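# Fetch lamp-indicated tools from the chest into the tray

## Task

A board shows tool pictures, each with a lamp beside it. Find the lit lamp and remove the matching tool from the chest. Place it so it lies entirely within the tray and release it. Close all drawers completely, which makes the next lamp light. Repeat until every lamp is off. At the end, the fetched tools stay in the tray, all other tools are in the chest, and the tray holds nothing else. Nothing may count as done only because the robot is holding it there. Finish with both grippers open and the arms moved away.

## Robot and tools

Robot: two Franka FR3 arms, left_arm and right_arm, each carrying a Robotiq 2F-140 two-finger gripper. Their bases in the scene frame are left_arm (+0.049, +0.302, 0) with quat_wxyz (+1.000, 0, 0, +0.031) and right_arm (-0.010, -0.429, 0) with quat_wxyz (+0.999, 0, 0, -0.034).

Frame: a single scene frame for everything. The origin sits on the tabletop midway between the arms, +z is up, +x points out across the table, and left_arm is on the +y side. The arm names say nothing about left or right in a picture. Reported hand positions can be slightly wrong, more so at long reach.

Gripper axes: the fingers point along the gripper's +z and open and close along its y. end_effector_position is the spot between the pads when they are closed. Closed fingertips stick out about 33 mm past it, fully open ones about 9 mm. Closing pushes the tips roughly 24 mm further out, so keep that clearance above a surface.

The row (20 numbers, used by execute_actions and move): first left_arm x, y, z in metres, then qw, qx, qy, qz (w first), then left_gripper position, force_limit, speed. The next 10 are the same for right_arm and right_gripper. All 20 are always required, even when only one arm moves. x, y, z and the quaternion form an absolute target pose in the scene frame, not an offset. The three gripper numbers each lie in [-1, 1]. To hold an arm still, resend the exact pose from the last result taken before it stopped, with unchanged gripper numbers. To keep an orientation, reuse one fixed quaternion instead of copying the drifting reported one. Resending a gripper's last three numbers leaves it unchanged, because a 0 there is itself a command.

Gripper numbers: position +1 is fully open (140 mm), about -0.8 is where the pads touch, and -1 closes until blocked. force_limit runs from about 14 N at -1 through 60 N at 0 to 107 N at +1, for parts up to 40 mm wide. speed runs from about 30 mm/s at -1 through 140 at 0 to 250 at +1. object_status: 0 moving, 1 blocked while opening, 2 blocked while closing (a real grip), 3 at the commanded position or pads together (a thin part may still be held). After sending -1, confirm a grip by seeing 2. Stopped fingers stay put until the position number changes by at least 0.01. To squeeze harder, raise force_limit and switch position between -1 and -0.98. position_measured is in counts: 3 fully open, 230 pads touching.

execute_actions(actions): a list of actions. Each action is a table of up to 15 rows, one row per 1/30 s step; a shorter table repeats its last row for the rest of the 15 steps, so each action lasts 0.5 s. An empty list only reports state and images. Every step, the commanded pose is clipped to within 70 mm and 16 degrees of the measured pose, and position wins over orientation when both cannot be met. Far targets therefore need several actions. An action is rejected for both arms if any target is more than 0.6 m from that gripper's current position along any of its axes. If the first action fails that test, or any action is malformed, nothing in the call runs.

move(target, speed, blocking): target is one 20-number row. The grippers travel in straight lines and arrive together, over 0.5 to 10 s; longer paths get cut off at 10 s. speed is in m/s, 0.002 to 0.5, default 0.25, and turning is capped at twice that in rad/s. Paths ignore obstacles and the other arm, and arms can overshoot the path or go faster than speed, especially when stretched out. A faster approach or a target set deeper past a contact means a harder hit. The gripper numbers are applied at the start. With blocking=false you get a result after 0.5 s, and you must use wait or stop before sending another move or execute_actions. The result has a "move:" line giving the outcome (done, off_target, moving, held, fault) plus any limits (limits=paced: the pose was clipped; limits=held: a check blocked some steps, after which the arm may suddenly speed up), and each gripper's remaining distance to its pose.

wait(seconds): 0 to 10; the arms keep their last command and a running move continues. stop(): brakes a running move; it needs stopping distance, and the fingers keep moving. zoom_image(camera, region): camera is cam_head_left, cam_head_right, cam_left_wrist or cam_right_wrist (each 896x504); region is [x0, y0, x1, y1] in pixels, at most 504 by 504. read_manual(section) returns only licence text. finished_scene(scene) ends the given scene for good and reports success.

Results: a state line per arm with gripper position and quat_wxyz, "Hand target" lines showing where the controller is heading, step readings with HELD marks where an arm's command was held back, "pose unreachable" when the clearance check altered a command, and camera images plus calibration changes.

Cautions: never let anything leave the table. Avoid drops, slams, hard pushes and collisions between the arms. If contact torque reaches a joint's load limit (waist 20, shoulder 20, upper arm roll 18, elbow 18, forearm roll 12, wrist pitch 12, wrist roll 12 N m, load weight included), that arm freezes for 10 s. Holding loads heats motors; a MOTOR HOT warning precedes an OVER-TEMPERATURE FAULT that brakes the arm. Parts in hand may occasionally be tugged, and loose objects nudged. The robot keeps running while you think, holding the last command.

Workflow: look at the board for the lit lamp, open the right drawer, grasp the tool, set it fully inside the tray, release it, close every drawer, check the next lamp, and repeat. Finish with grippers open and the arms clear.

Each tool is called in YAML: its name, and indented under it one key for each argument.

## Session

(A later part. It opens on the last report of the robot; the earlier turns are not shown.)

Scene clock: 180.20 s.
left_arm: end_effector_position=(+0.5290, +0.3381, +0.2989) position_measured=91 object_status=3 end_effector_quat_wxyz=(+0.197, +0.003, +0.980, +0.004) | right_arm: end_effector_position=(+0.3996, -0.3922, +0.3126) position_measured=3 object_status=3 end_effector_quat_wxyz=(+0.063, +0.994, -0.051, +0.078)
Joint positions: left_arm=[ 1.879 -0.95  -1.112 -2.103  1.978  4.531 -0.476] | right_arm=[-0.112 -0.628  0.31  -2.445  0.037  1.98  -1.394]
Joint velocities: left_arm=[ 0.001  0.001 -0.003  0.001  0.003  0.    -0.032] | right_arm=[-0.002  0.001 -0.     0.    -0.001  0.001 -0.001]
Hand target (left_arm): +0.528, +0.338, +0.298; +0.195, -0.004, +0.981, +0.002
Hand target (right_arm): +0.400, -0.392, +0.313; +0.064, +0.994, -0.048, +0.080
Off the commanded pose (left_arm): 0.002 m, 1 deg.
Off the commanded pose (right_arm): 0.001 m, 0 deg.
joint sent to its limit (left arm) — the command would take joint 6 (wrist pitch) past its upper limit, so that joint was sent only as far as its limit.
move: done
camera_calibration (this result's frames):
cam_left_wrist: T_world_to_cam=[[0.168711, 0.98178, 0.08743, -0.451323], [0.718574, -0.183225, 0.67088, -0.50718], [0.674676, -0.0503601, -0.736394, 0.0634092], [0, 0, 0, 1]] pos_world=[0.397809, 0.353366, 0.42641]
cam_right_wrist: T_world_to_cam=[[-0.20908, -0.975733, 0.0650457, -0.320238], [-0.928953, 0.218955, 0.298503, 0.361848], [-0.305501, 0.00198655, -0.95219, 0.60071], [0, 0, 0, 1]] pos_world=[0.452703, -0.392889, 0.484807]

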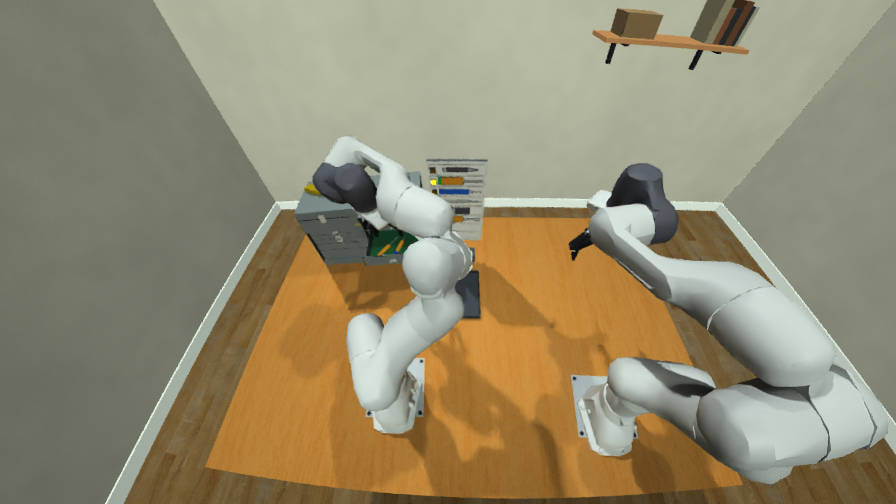

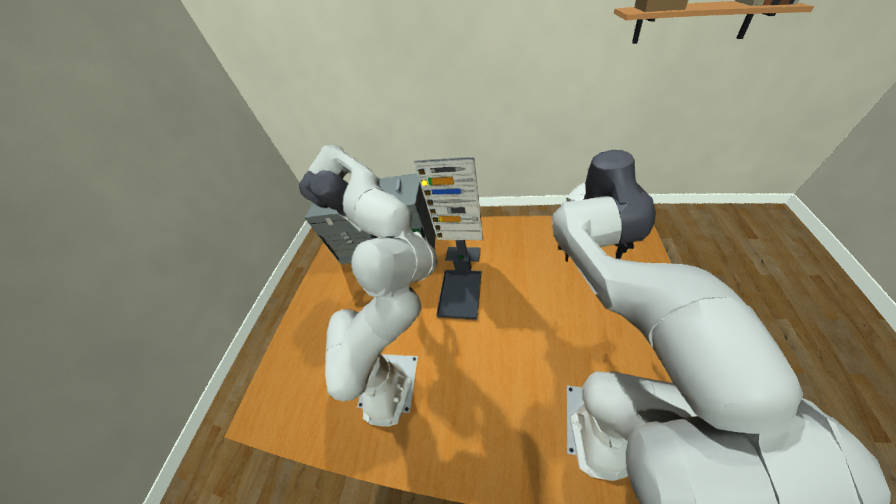

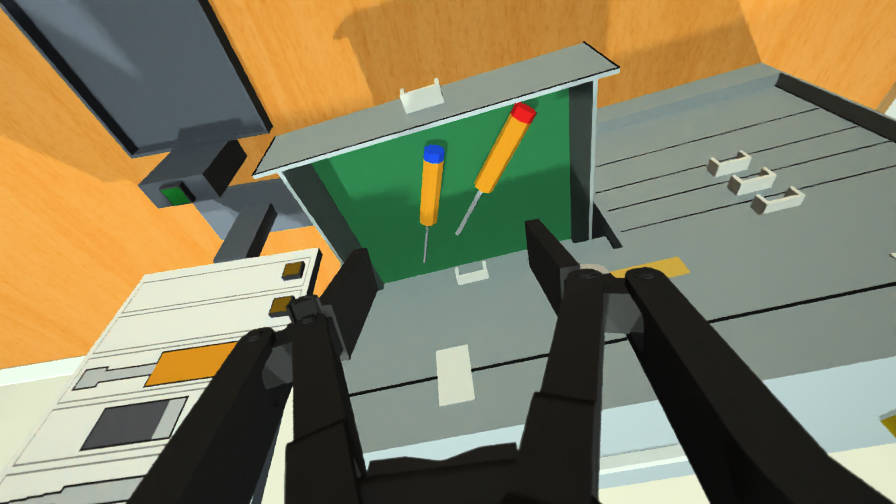

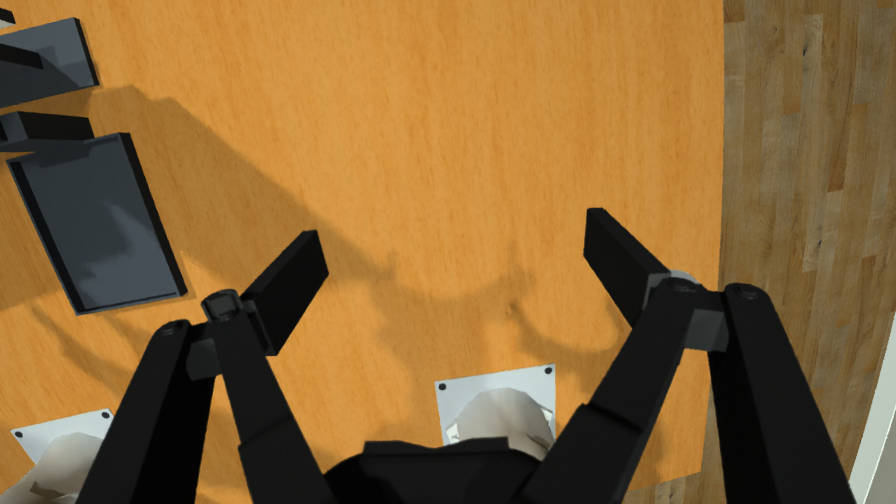

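Blue and red ends – not target. Close it.

move:
  target: [0.46,0.338,0.3,0.383,0,0.924,0,0.3,0.5,0,0.4,-0.392,0.313,0.064,0.994,-0.048,0.08,1,0,0]
  speed: 0.1

move:
  target: [0.462,0.338,0.178,0.383,0,0.924,0,0.3,0.5,0,0.4,-0.392,0.313,0.064,0.994,-0.048,0.08,1,0,0]
  speed: 0.08

move:
  target: [0.462,0.338,0.178,0.383,0,0.924,0,-1,0.5,0,0.4,-0.392,0.313,0.064,0.994,-0.048,0.08,1,0,0]

move:
  target: [0.606,0.348,0.178,0.383,0,0.924,0,-1,0.5,0,0.4,-0.392,0.313,0.064,0.994,-0.048,0.08,1,0,0]
  speed: 0.08

Scene clock: 183.13 s.
left_arm: end_effector_position=(+0.4612, +0.3369, +0.3014) position_measured=91 object_status=3 end_effector_quat_wxyz=(+0.386, -0.001, +0.922, -0.005) | right_arm: end_effector_position=(+0.3996, -0.3922, +0.3126) position_measured=3 object_status=3 end_effector_quat_wxyz=(+0.063, +0.994, -0.051, +0.078)
Joint positions: left_arm=[ 1.434 -1.005 -0.641 -2.781  1.76   4.326 -0.017] | right_arm=[-0.112 -0.628  0.31  -2.445  0.037  1.98  -1.394]
Joint velocities: left_arm=[-0.001 -0.    -0.001 -0.    -0.003  0.001  0.033] | right_arm=[-0.    -0.001  0.001 -0.    -0.    -0.    -0.   ]
Hand target (left_arm): +0.462, +0.337, +0.302; +0.388, +0.004, +0.921, -0.003
Hand target (right_arm): +0.400, -0.392, +0.313; +0.064, +0.994, -0.048, +0.080
Off the commanded pose (left_arm): 0.002 m, 1 deg.
Off the commanded pose (right_arm): 0.001 m, 0 deg.
move: done
camera_calibration (this result's frames):
cam_left_wrist: T_world_to_cam=[[0.122721, 0.984435, 0.125808, -0.430191], [0.404452, -0.165371, 0.899484, -0.390429], [0.906288, -0.0595028, -0.418451, -0.0885662], [0, 0, 0, 1]] pos_world=[0.29097, 0.353659, 0.368245]
cam_right_wrist: T_world_to_cam=[[-0.209057, -0.975737, 0.0650554, -0.320247], [-0.928958, 0.218936, 0.298504, 0.361838], [-0.305505, 0.00197055, -0.952189, 0.600698], [0, 0, 0, 1]] pos_world=[0.452699, -0.39288, 0.484802]

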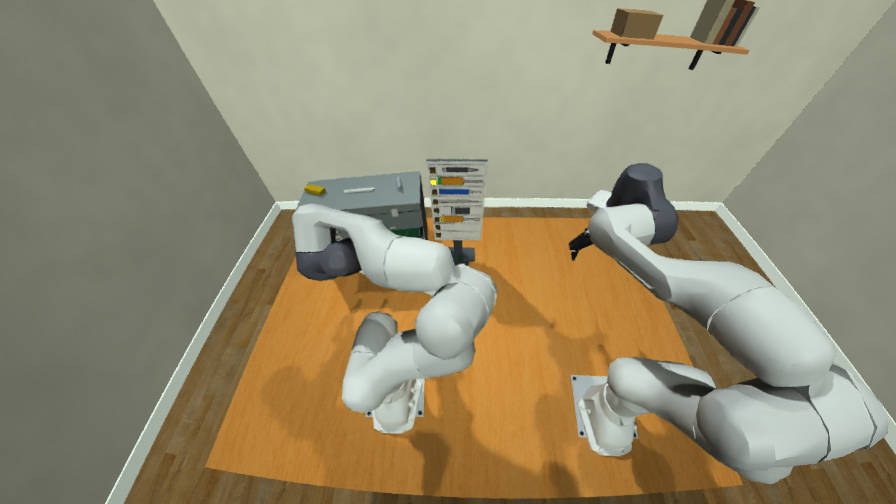

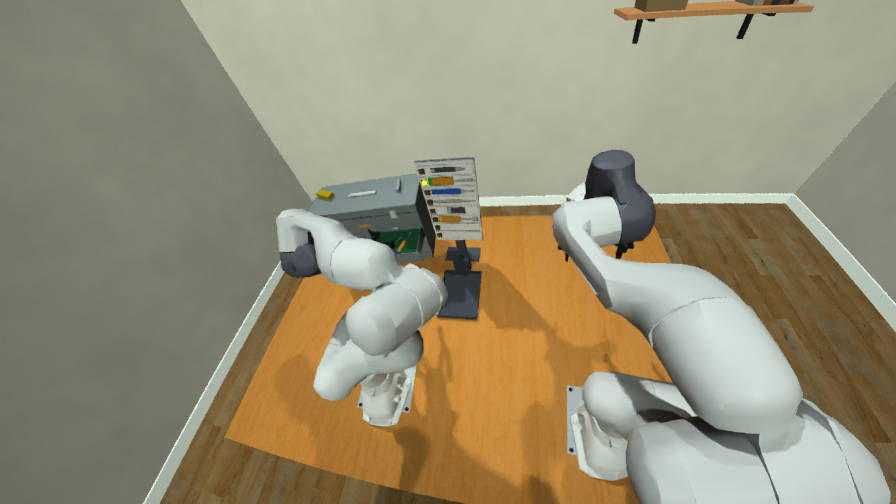

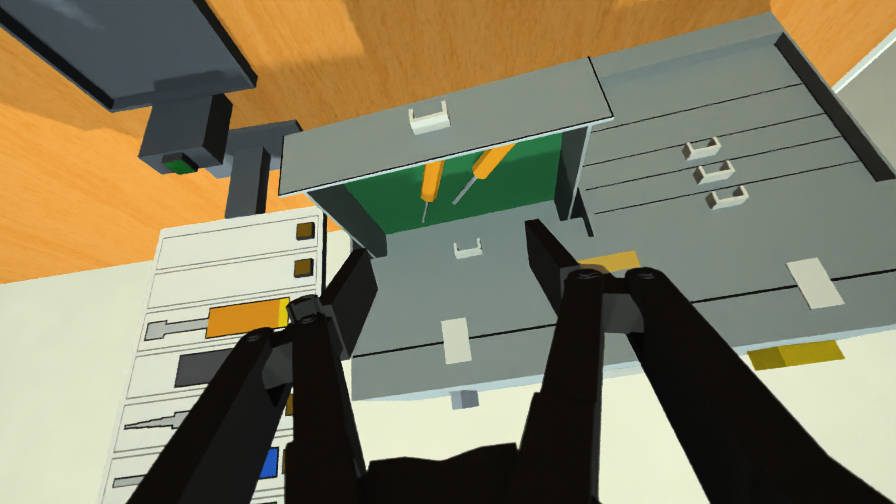

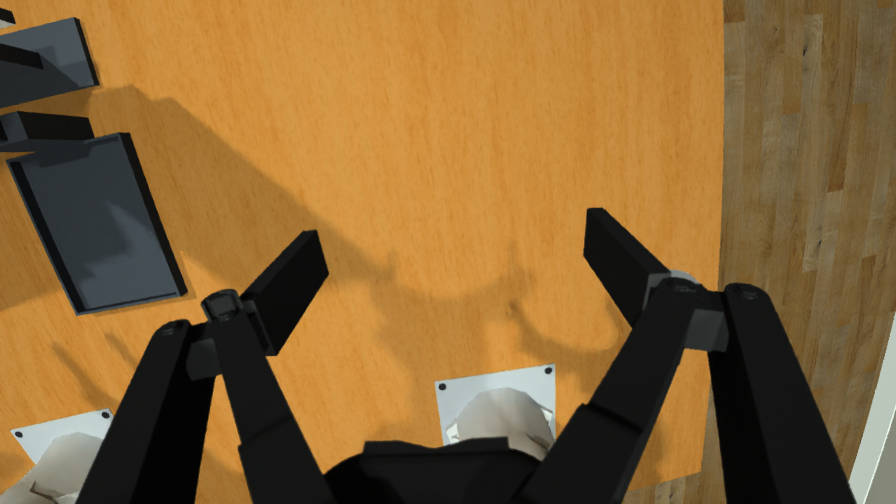

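Scene clock: 185.80 s.
left_arm: end_effector_position=(+0.4624, +0.3432, +0.1764) position_measured=91 object_status=3 end_effector_quat_wxyz=(+0.377, +0.003, +0.926, +0.007) | right_arm: end_effector_position=(+0.3996, -0.3922, +0.3126) position_measured=3 object_status=3 end_effector_quat_wxyz=(+0.063, +0.994, -0.051, +0.078)
Joint positions: left_arm=[ 1.61  -0.994 -1.075 -3.045  1.268  4.334  0.401] | right_arm=[-0.112 -0.628  0.31  -2.445  0.037  1.98  -1.394]
Joint velocities: left_arm=[ 0.081 -0.12  -0.081  0.001 -0.049  0.146 -0.012] | right_arm=[-0.    -0.    -0.001  0.    -0.001 -0.001 -0.   ]
Hand target (left_arm): +0.463, +0.340, +0.179; +0.382, +0.000, +0.924, +0.000
Hand target (right_arm): +0.400, -0.392, +0.313; +0.064, +0.994, -0.048, +0.080
Off the commanded pose (left_arm): 0.006 m, 1 deg.
Off the commanded pose (right_arm): 0.001 m, 0 deg.
joint sent to its limit (left arm) — the command would take joint 4 (elbow) past its lower limit, so that joint was sent only as far as its limit.
move: off_target (left_arm)
camera_calibration (this result's frames):
cam_left_wrist: T_world_to_cam=[[0.123115, 0.981209, 0.148566, -0.423962], [0.422317, -0.187275, 0.886892, -0.275973], [0.898049, -0.0464471, -0.437437, -0.138972], [0, 0, 0, 1]] pos_world=[0.293547, 0.357857, 0.246953]
cam_right_wrist: T_world_to_cam=[[-0.209034, -0.975741, 0.0650657, -0.320256], [-0.928962, 0.218917, 0.298504, 0.361829], [-0.305507, 0.00195377, -0.952188, 0.600686], [0, 0, 0, 1]] pos_world=[0.452695, -0.392871, 0.484796]

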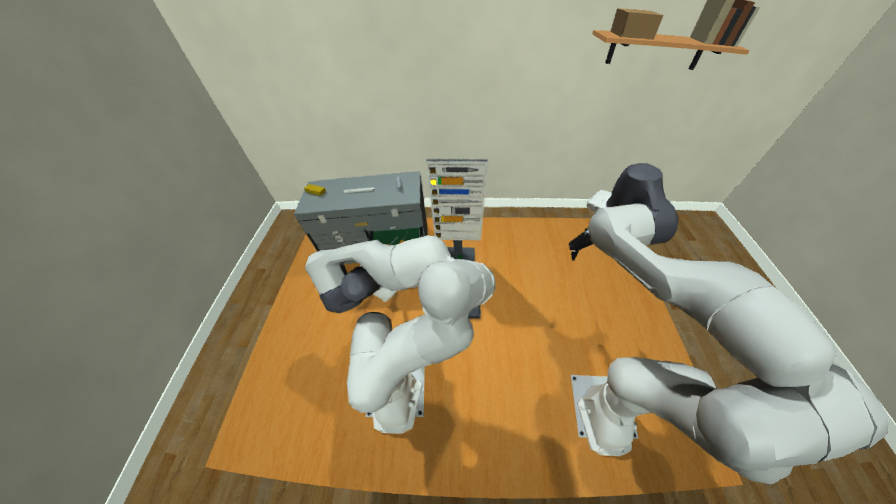

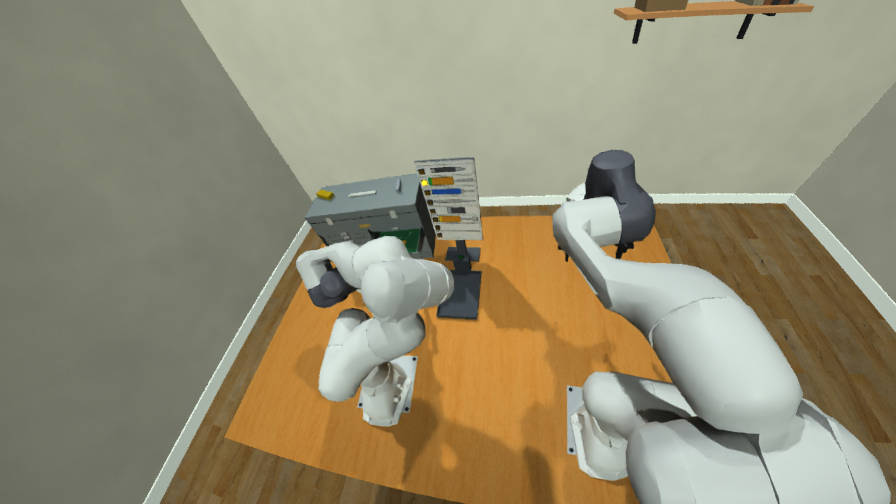

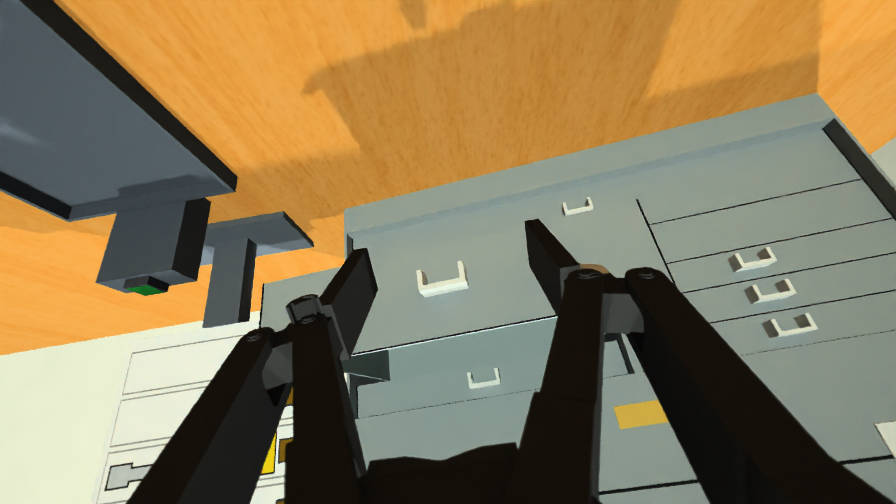

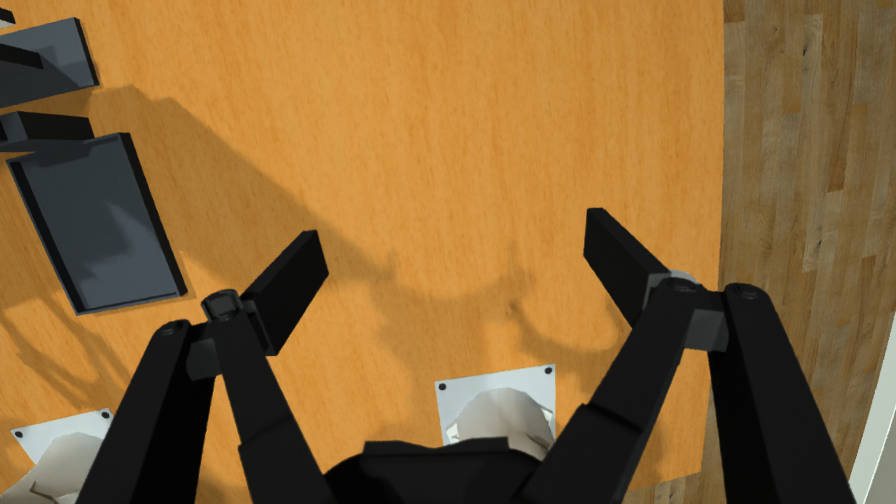

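Scene clock: 186.50 s.
left_arm: end_effector_position=(+0.4616, +0.3375, +0.1766) position_measured=196 object_status=2 end_effector_quat_wxyz=(+0.378, +0.008, +0.926, +0.003) | right_arm: end_effector_position=(+0.3996, -0.3922, +0.3126) position_measured=3 object_status=3 end_effector_quat_wxyz=(+0.063, +0.994, -0.051, +0.078)
Joint positions: left_arm=[ 1.631 -1.038 -1.103 -3.045  1.256  4.389  0.387] | right_arm=[-0.112 -0.628  0.31  -2.445  0.037  1.98  -1.394]
Joint velocities: left_arm=[ 0.046 -0.074 -0.046  0.    -0.029  0.079 -0.03 ] | right_arm=[ 0.     0.001  0.002  0.    -0.002  0.     0.   ]
Hand target (left_arm): +0.462, +0.338, +0.178; +0.381, +0.000, +0.925, -0.001
Hand target (right_arm): +0.400, -0.392, +0.313; +0.064, +0.994, -0.048, +0.080
Off the commanded pose (left_arm): 0.002 m, 1 deg.
Off the commanded pose (right_arm): 0.001 m, 0 deg.
joint sent to its limit (left arm) — the command would take joint 4 (elbow) past its lower limit, so that joint was sent only as far as its limit.
move: done
camera_calibration (this result's frames):
cam_left_wrist: T_world_to_cam=[[0.136054, 0.980128, 0.144356, -0.423151], [0.418017, -0.188899, 0.888582, -0.274618], [0.898193, -0.0605521, -0.435411, -0.134009], [0, 0, 0, 1]] pos_world=[0.292732, 0.354753, 0.246756]
cam_right_wrist: T_world_to_cam=[[-0.209027, -0.975743, 0.0650688, -0.320258], [-0.928963, 0.218912, 0.298504, 0.361827], [-0.305508, 0.00194887, -0.952188, 0.600683], [0, 0, 0, 1]] pos_world=[0.452694, -0.392868, 0.484795]

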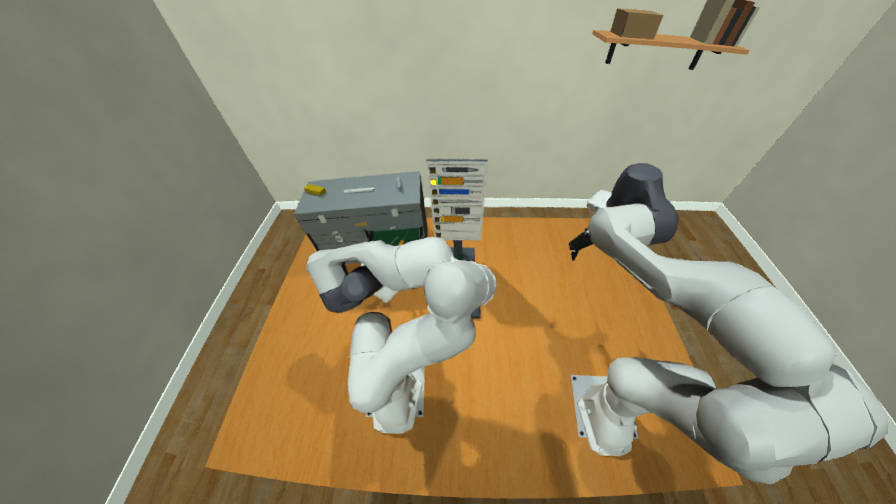

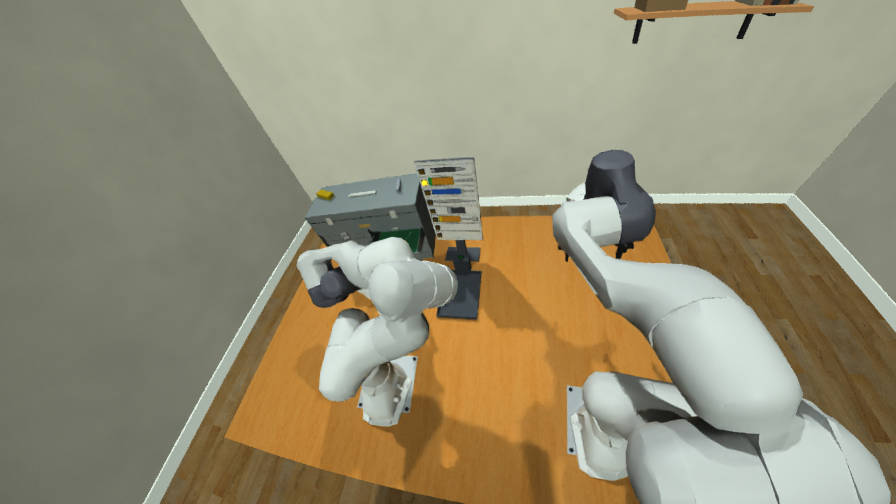

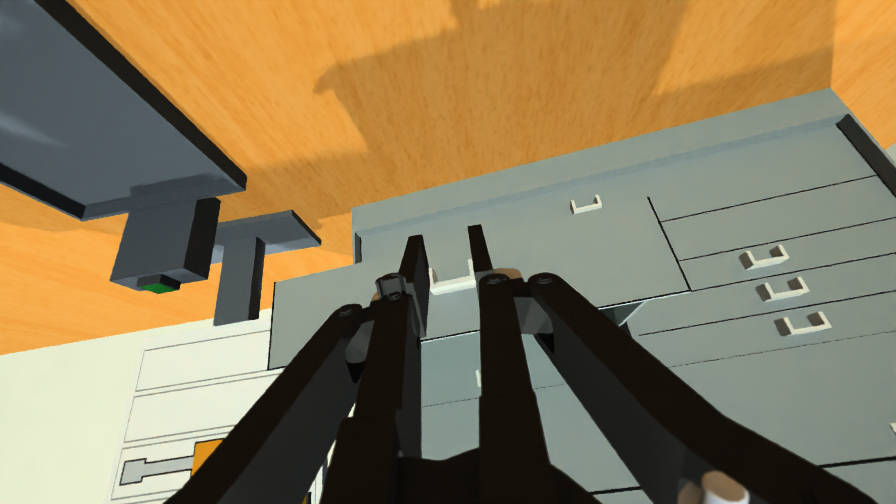

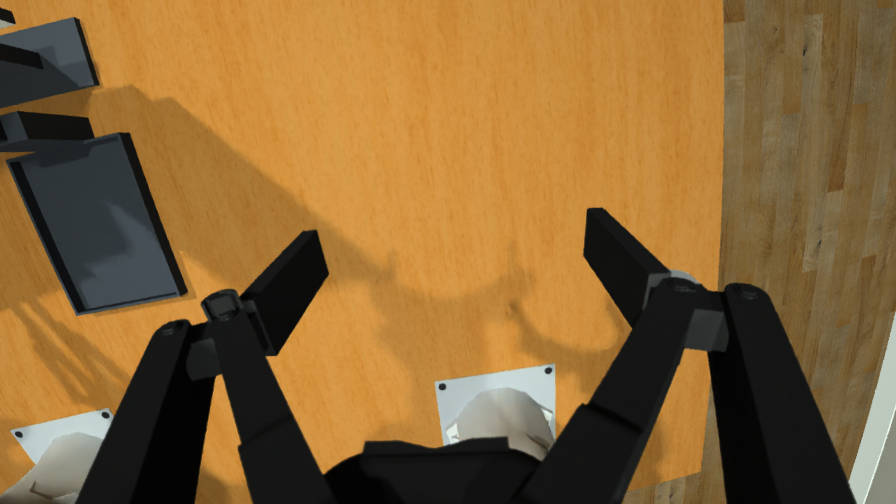

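Scene clock: 188.70 s.
left_arm: end_effector_position=(+0.6021, +0.3500, +0.1744) position_measured=196 object_status=2 end_effector_quat_wxyz=(+0.378, +0.004, +0.926, +0.005) | right_arm: end_effector_position=(+0.3996, -0.3922, +0.3126) position_measured=3 object_status=3 end_effector_quat_wxyz=(+0.063, +0.994, -0.051, +0.078)
Joint positions: left_arm=[ 1.854 -0.856 -1.419 -2.623  1.17   4.157  0.249] | right_arm=[-0.112 -0.628  0.31  -2.445  0.037  1.98  -1.394]
Joint velocities: left_arm=[-0.001  0.021 -0.005  0.005 -0.    -0.02  -0.01 ] | right_arm=[ 0.     0.     0.001 -0.001  0.    -0.001  0.001]
Hand target (left_arm): +0.605, +0.346, +0.176; +0.380, +0.000, +0.925, +0.000
Hand target (right_arm): +0.400, -0.392, +0.313; +0.064, +0.994, -0.048, +0.080
Off the commanded pose (left_arm): 0.006 m, 1 deg.
Off the commanded pose (right_arm): 0.001 m, 0 deg.
move: off_target (left_arm)
camera_calibration (this result's frames):
cam_left_wrist: T_world_to_cam=[[0.126112, 0.981229, 0.145893, -0.448856], [0.419409, -0.186015, 0.888535, -0.330878], [0.898995, -0.0508659, -0.434995, -0.264395], [0, 0, 0, 1]] pos_world=[0.433069, 0.365434, 0.244472]
cam_right_wrist: T_world_to_cam=[[-0.209019, -0.975744, 0.0650723, -0.320261], [-0.928965, 0.218906, 0.298504, 0.361824], [-0.305508, 0.00194309, -0.952188, 0.600679], [0, 0, 0, 1]] pos_world=[0.452693, -0.392866, 0.484793]

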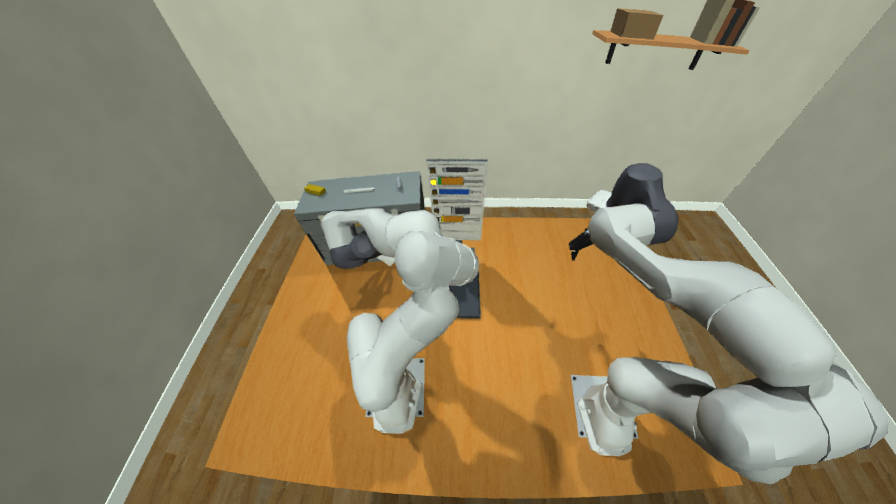

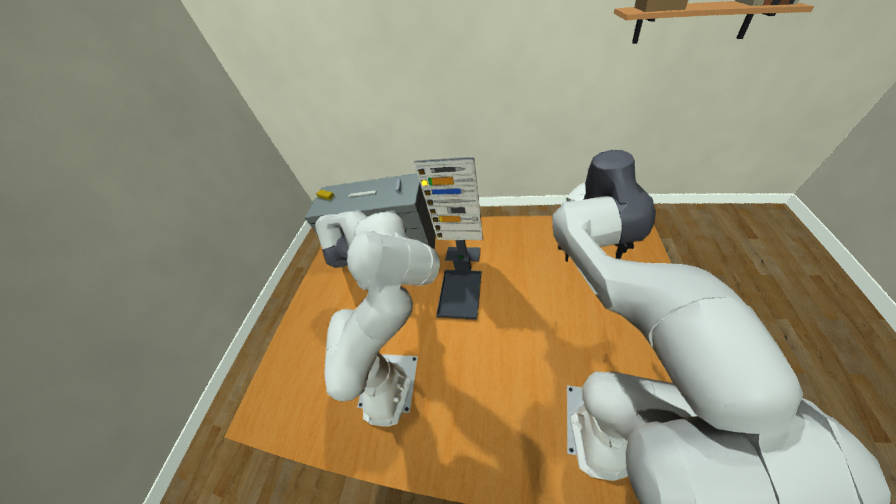

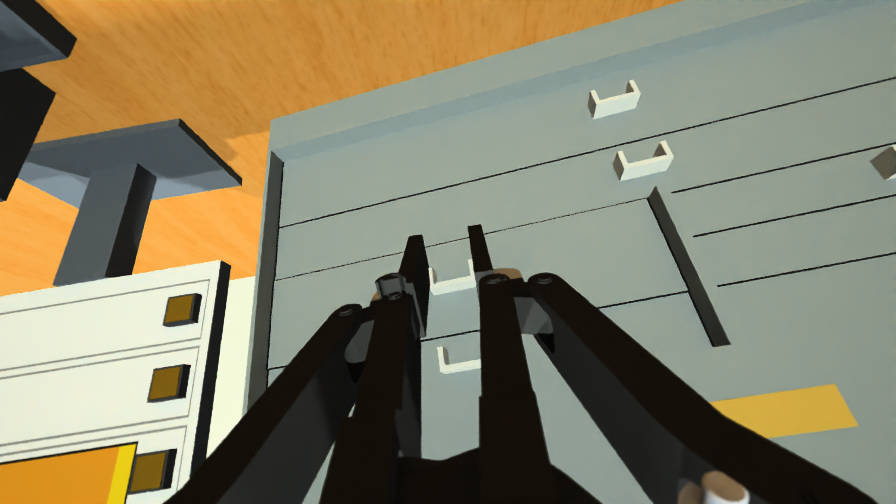

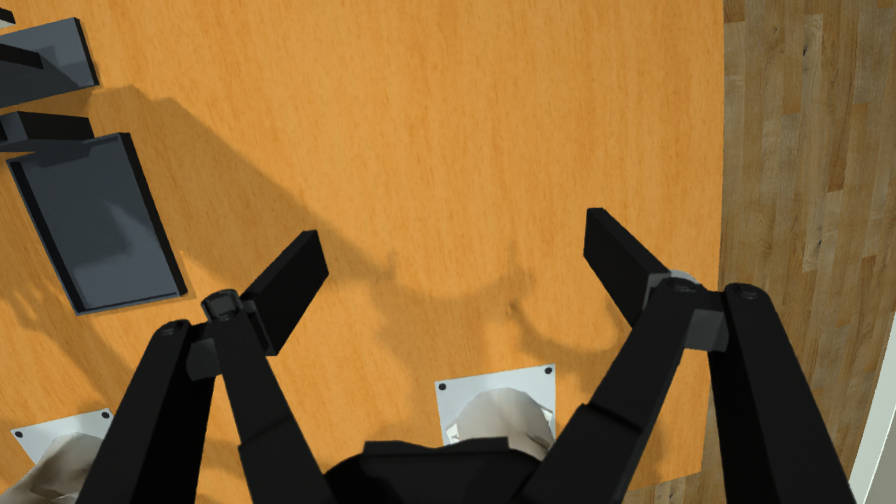

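Now left column top. Release, retreat, go to pre-grasp.

move:
  target: [0.55,0.348,0.2,0.383,0,0.924,0,0.3,0.5,0,0.4,-0.392,0.313,0.064,0.994,-0.048,0.08,1,0,0]
  speed: 0.08

move:
  target: [0.55,0.6,0.235,0.383,0,0.924,0,0.3,0.5,0,0.4,-0.392,0.313,0.064,0.994,-0.048,0.08,1,0,0]
  speed: 0.1

Scene clock: 189.97 s.
left_arm: end_effector_position=(+0.5521, +0.3498, +0.2015) position_measured=91 object_status=3 end_effector_quat_wxyz=(+0.385, -0.003, +0.923, +0.001) | right_arm: end_effector_position=(+0.3995, -0.3922, +0.3126) position_measured=3 object_status=3 end_effector_quat_wxyz=(+0.063, +0.994, -0.051, +0.078)
Joint positions: left_arm=[ 1.713 -0.884 -1.207 -2.76   1.26   4.222  0.248] | right_arm=[-0.112 -0.628  0.31  -2.445  0.037  1.98  -1.394]
Joint velocities: left_arm=[-0.004 -0.     0.003 -0.002  0.007  0.004 -0.   ] | right_arm=[-0.001 -0.     0.001  0.    -0.002  0.001 -0.   ]
Hand target (left_arm): +0.550, +0.348, +0.201; +0.384, +0.000, +0.923, -0.000
Hand target (right_arm): +0.400, -0.392, +0.313; +0.064, +0.994, -0.048, +0.080
Off the commanded pose (left_arm): 0.003 m, 0 deg.
Off the commanded pose (right_arm): 0.001 m, 0 deg.
move: done
camera_calibration (this result's frames):
cam_left_wrist: T_world_to_cam=[[0.115377, 0.98417, 0.134527, -0.439107], [0.407221, -0.170391, 0.897295, -0.334534], [0.906013, -0.048745, -0.420433, -0.215206], [0, 0, 0, 1]] pos_world=[0.381871, 0.364665, 0.268767]
cam_right_wrist: T_world_to_cam=[[-0.209008, -0.975746, 0.065078, -0.320266], [-0.928967, 0.218897, 0.298504, 0.361819], [-0.30551, 0.00193439, -0.952187, 0.600673], [0, 0, 0, 1]] pos_world=[0.452691, -0.392862, 0.48479]

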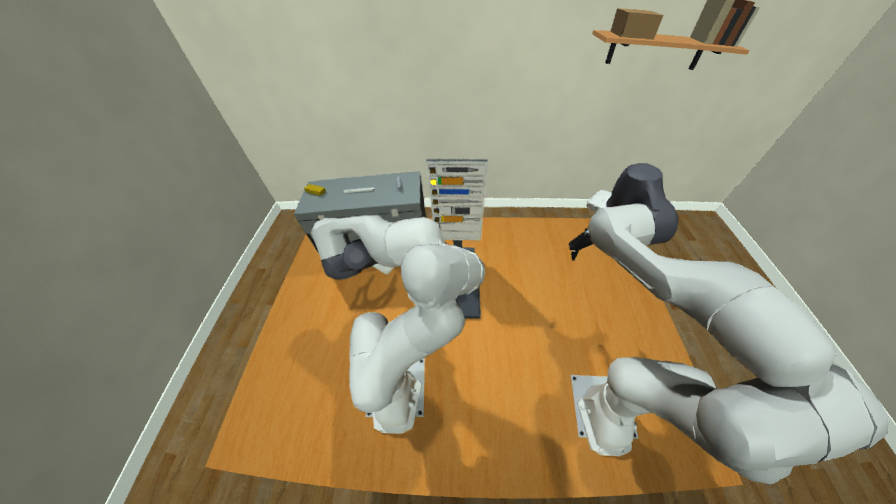

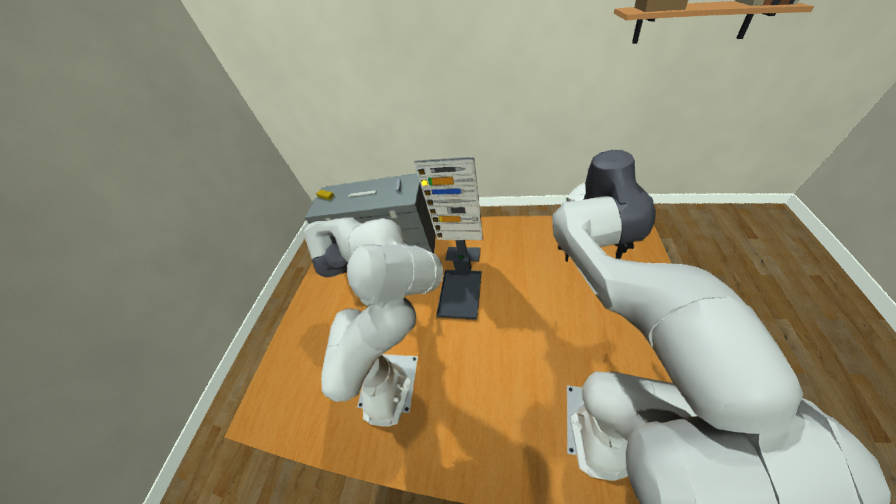

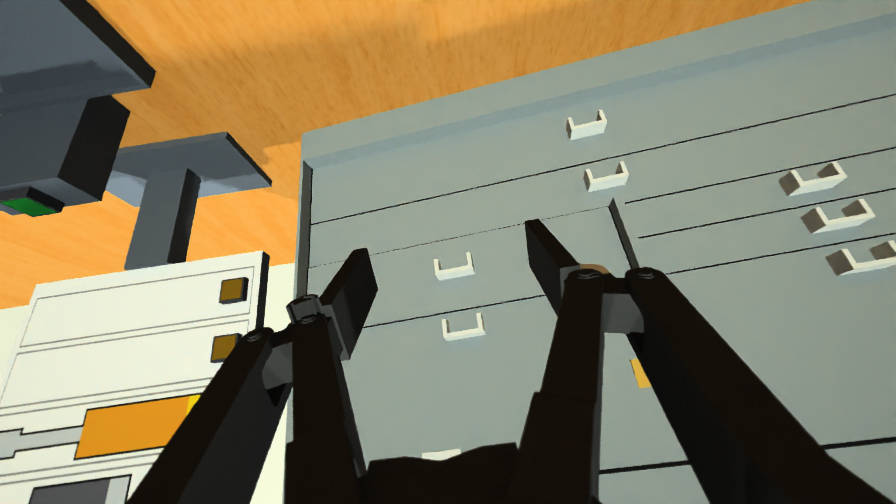

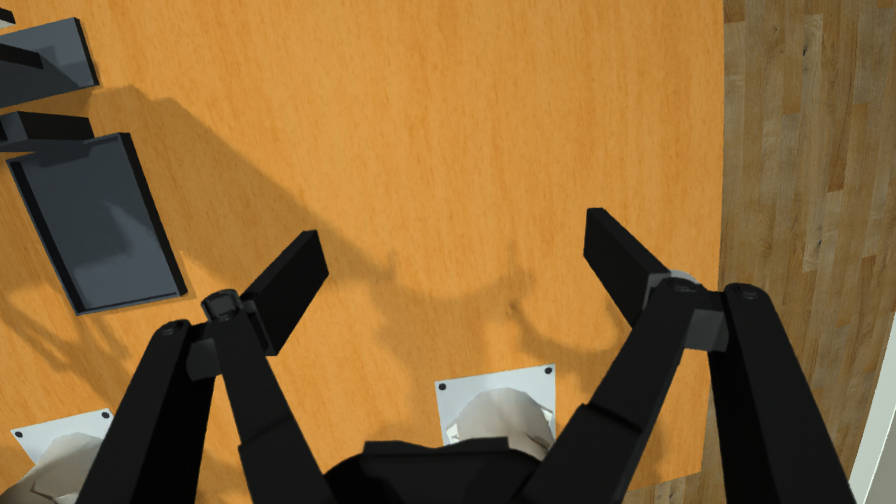

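Scene clock: 192.90 s.
left_arm: end_effector_position=(+0.5522, +0.5985, +0.2276) position_measured=91 object_status=3 end_effector_quat_wxyz=(+0.374, +0.000, +0.928, +0.008) | right_arm: end_effector_position=(+0.3995, -0.3922, +0.3126) position_measured=3 object_status=3 end_effector_quat_wxyz=(+0.063, +0.994, -0.051, +0.078)
Joint positions: left_arm=[ 2.725 -0.716 -1.612 -2.223  1.484  4.402  0.424] | right_arm=[-0.112 -0.628  0.31  -2.445  0.037  1.98  -1.394]
Joint velocities: left_arm=[ 0.003 -0.115  0.039  0.008 -0.061  0.114 -0.019] | right_arm=[ 0.    -0.001  0.001  0.     0.    -0.     0.   ]
Hand target (left_arm): +0.553, +0.598, +0.232; +0.379, -0.004, +0.925, +0.003
Hand target (right_arm): +0.400, -0.392, +0.313; +0.064, +0.994, -0.048, +0.080
Off the commanded pose (left_arm): 0.008 m, 1 deg.
Off the commanded pose (right_arm): 0.001 m, 0 deg.
joint sent to its limit (left arm) — the command would take joint 1 (waist) past its upper limit, so that joint was sent only as far as its limit.
move: off_target (left_arm)
camera_calibration (this result's frames):
cam_left_wrist: T_world_to_cam=[[0.119214, 0.981881, 0.147303, -0.691031], [0.42962, -0.184767, 0.883905, -0.316299], [0.895106, -0.0420898, -0.443862, -0.184839], [0, 0, 0, 1]] pos_world=[0.38372, 0.612289, 0.299327]
cam_right_wrist: T_world_to_cam=[[-0.208997, -0.975748, 0.0650829, -0.32027], [-0.928968, 0.218888, 0.298507, 0.361814], [-0.305513, 0.00192717, -0.952186, 0.600667], [0, 0, 0, 1]] pos_world=[0.45269, -0.392858, 0.484787]

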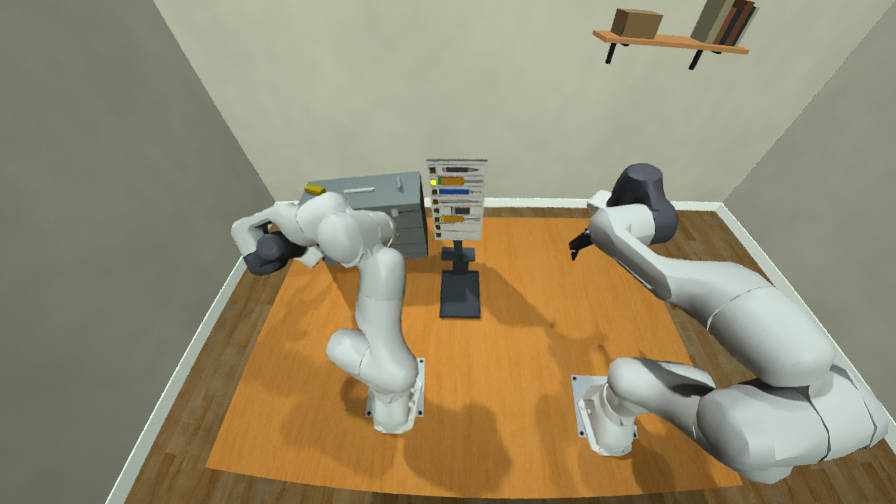

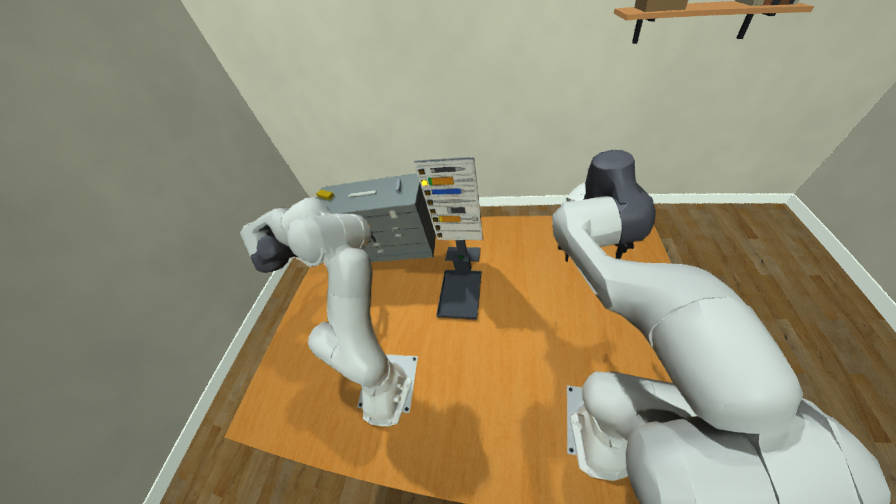

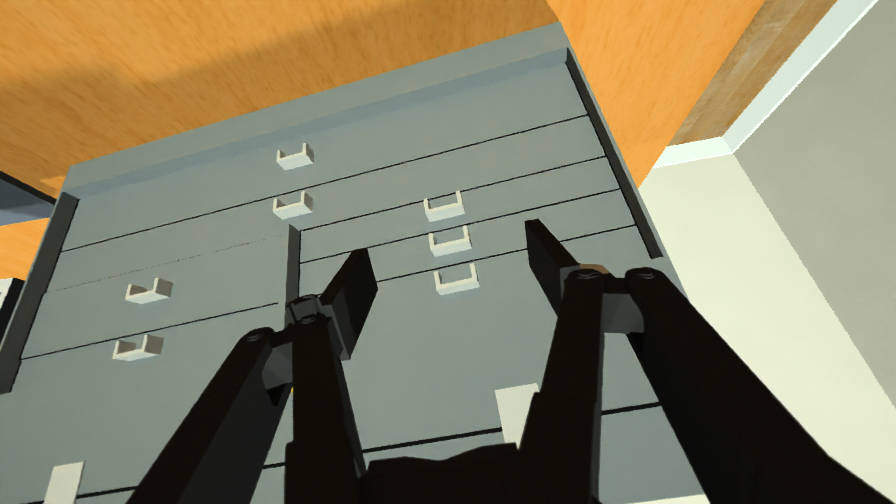

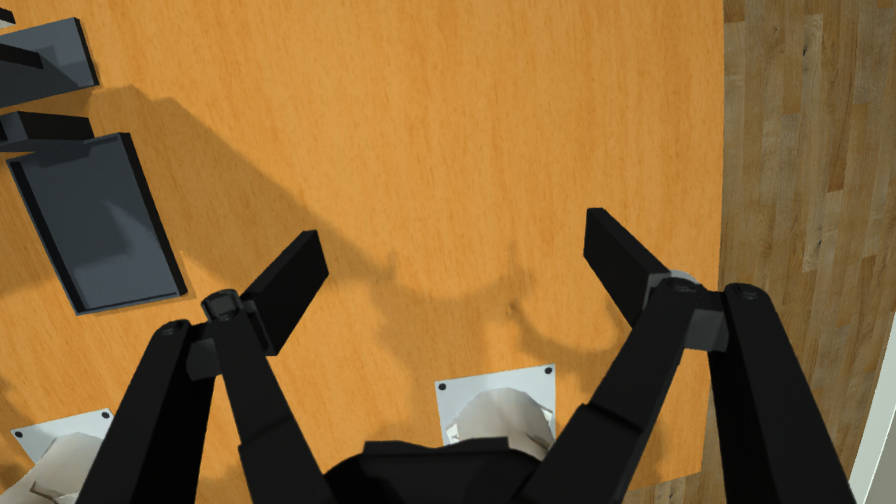

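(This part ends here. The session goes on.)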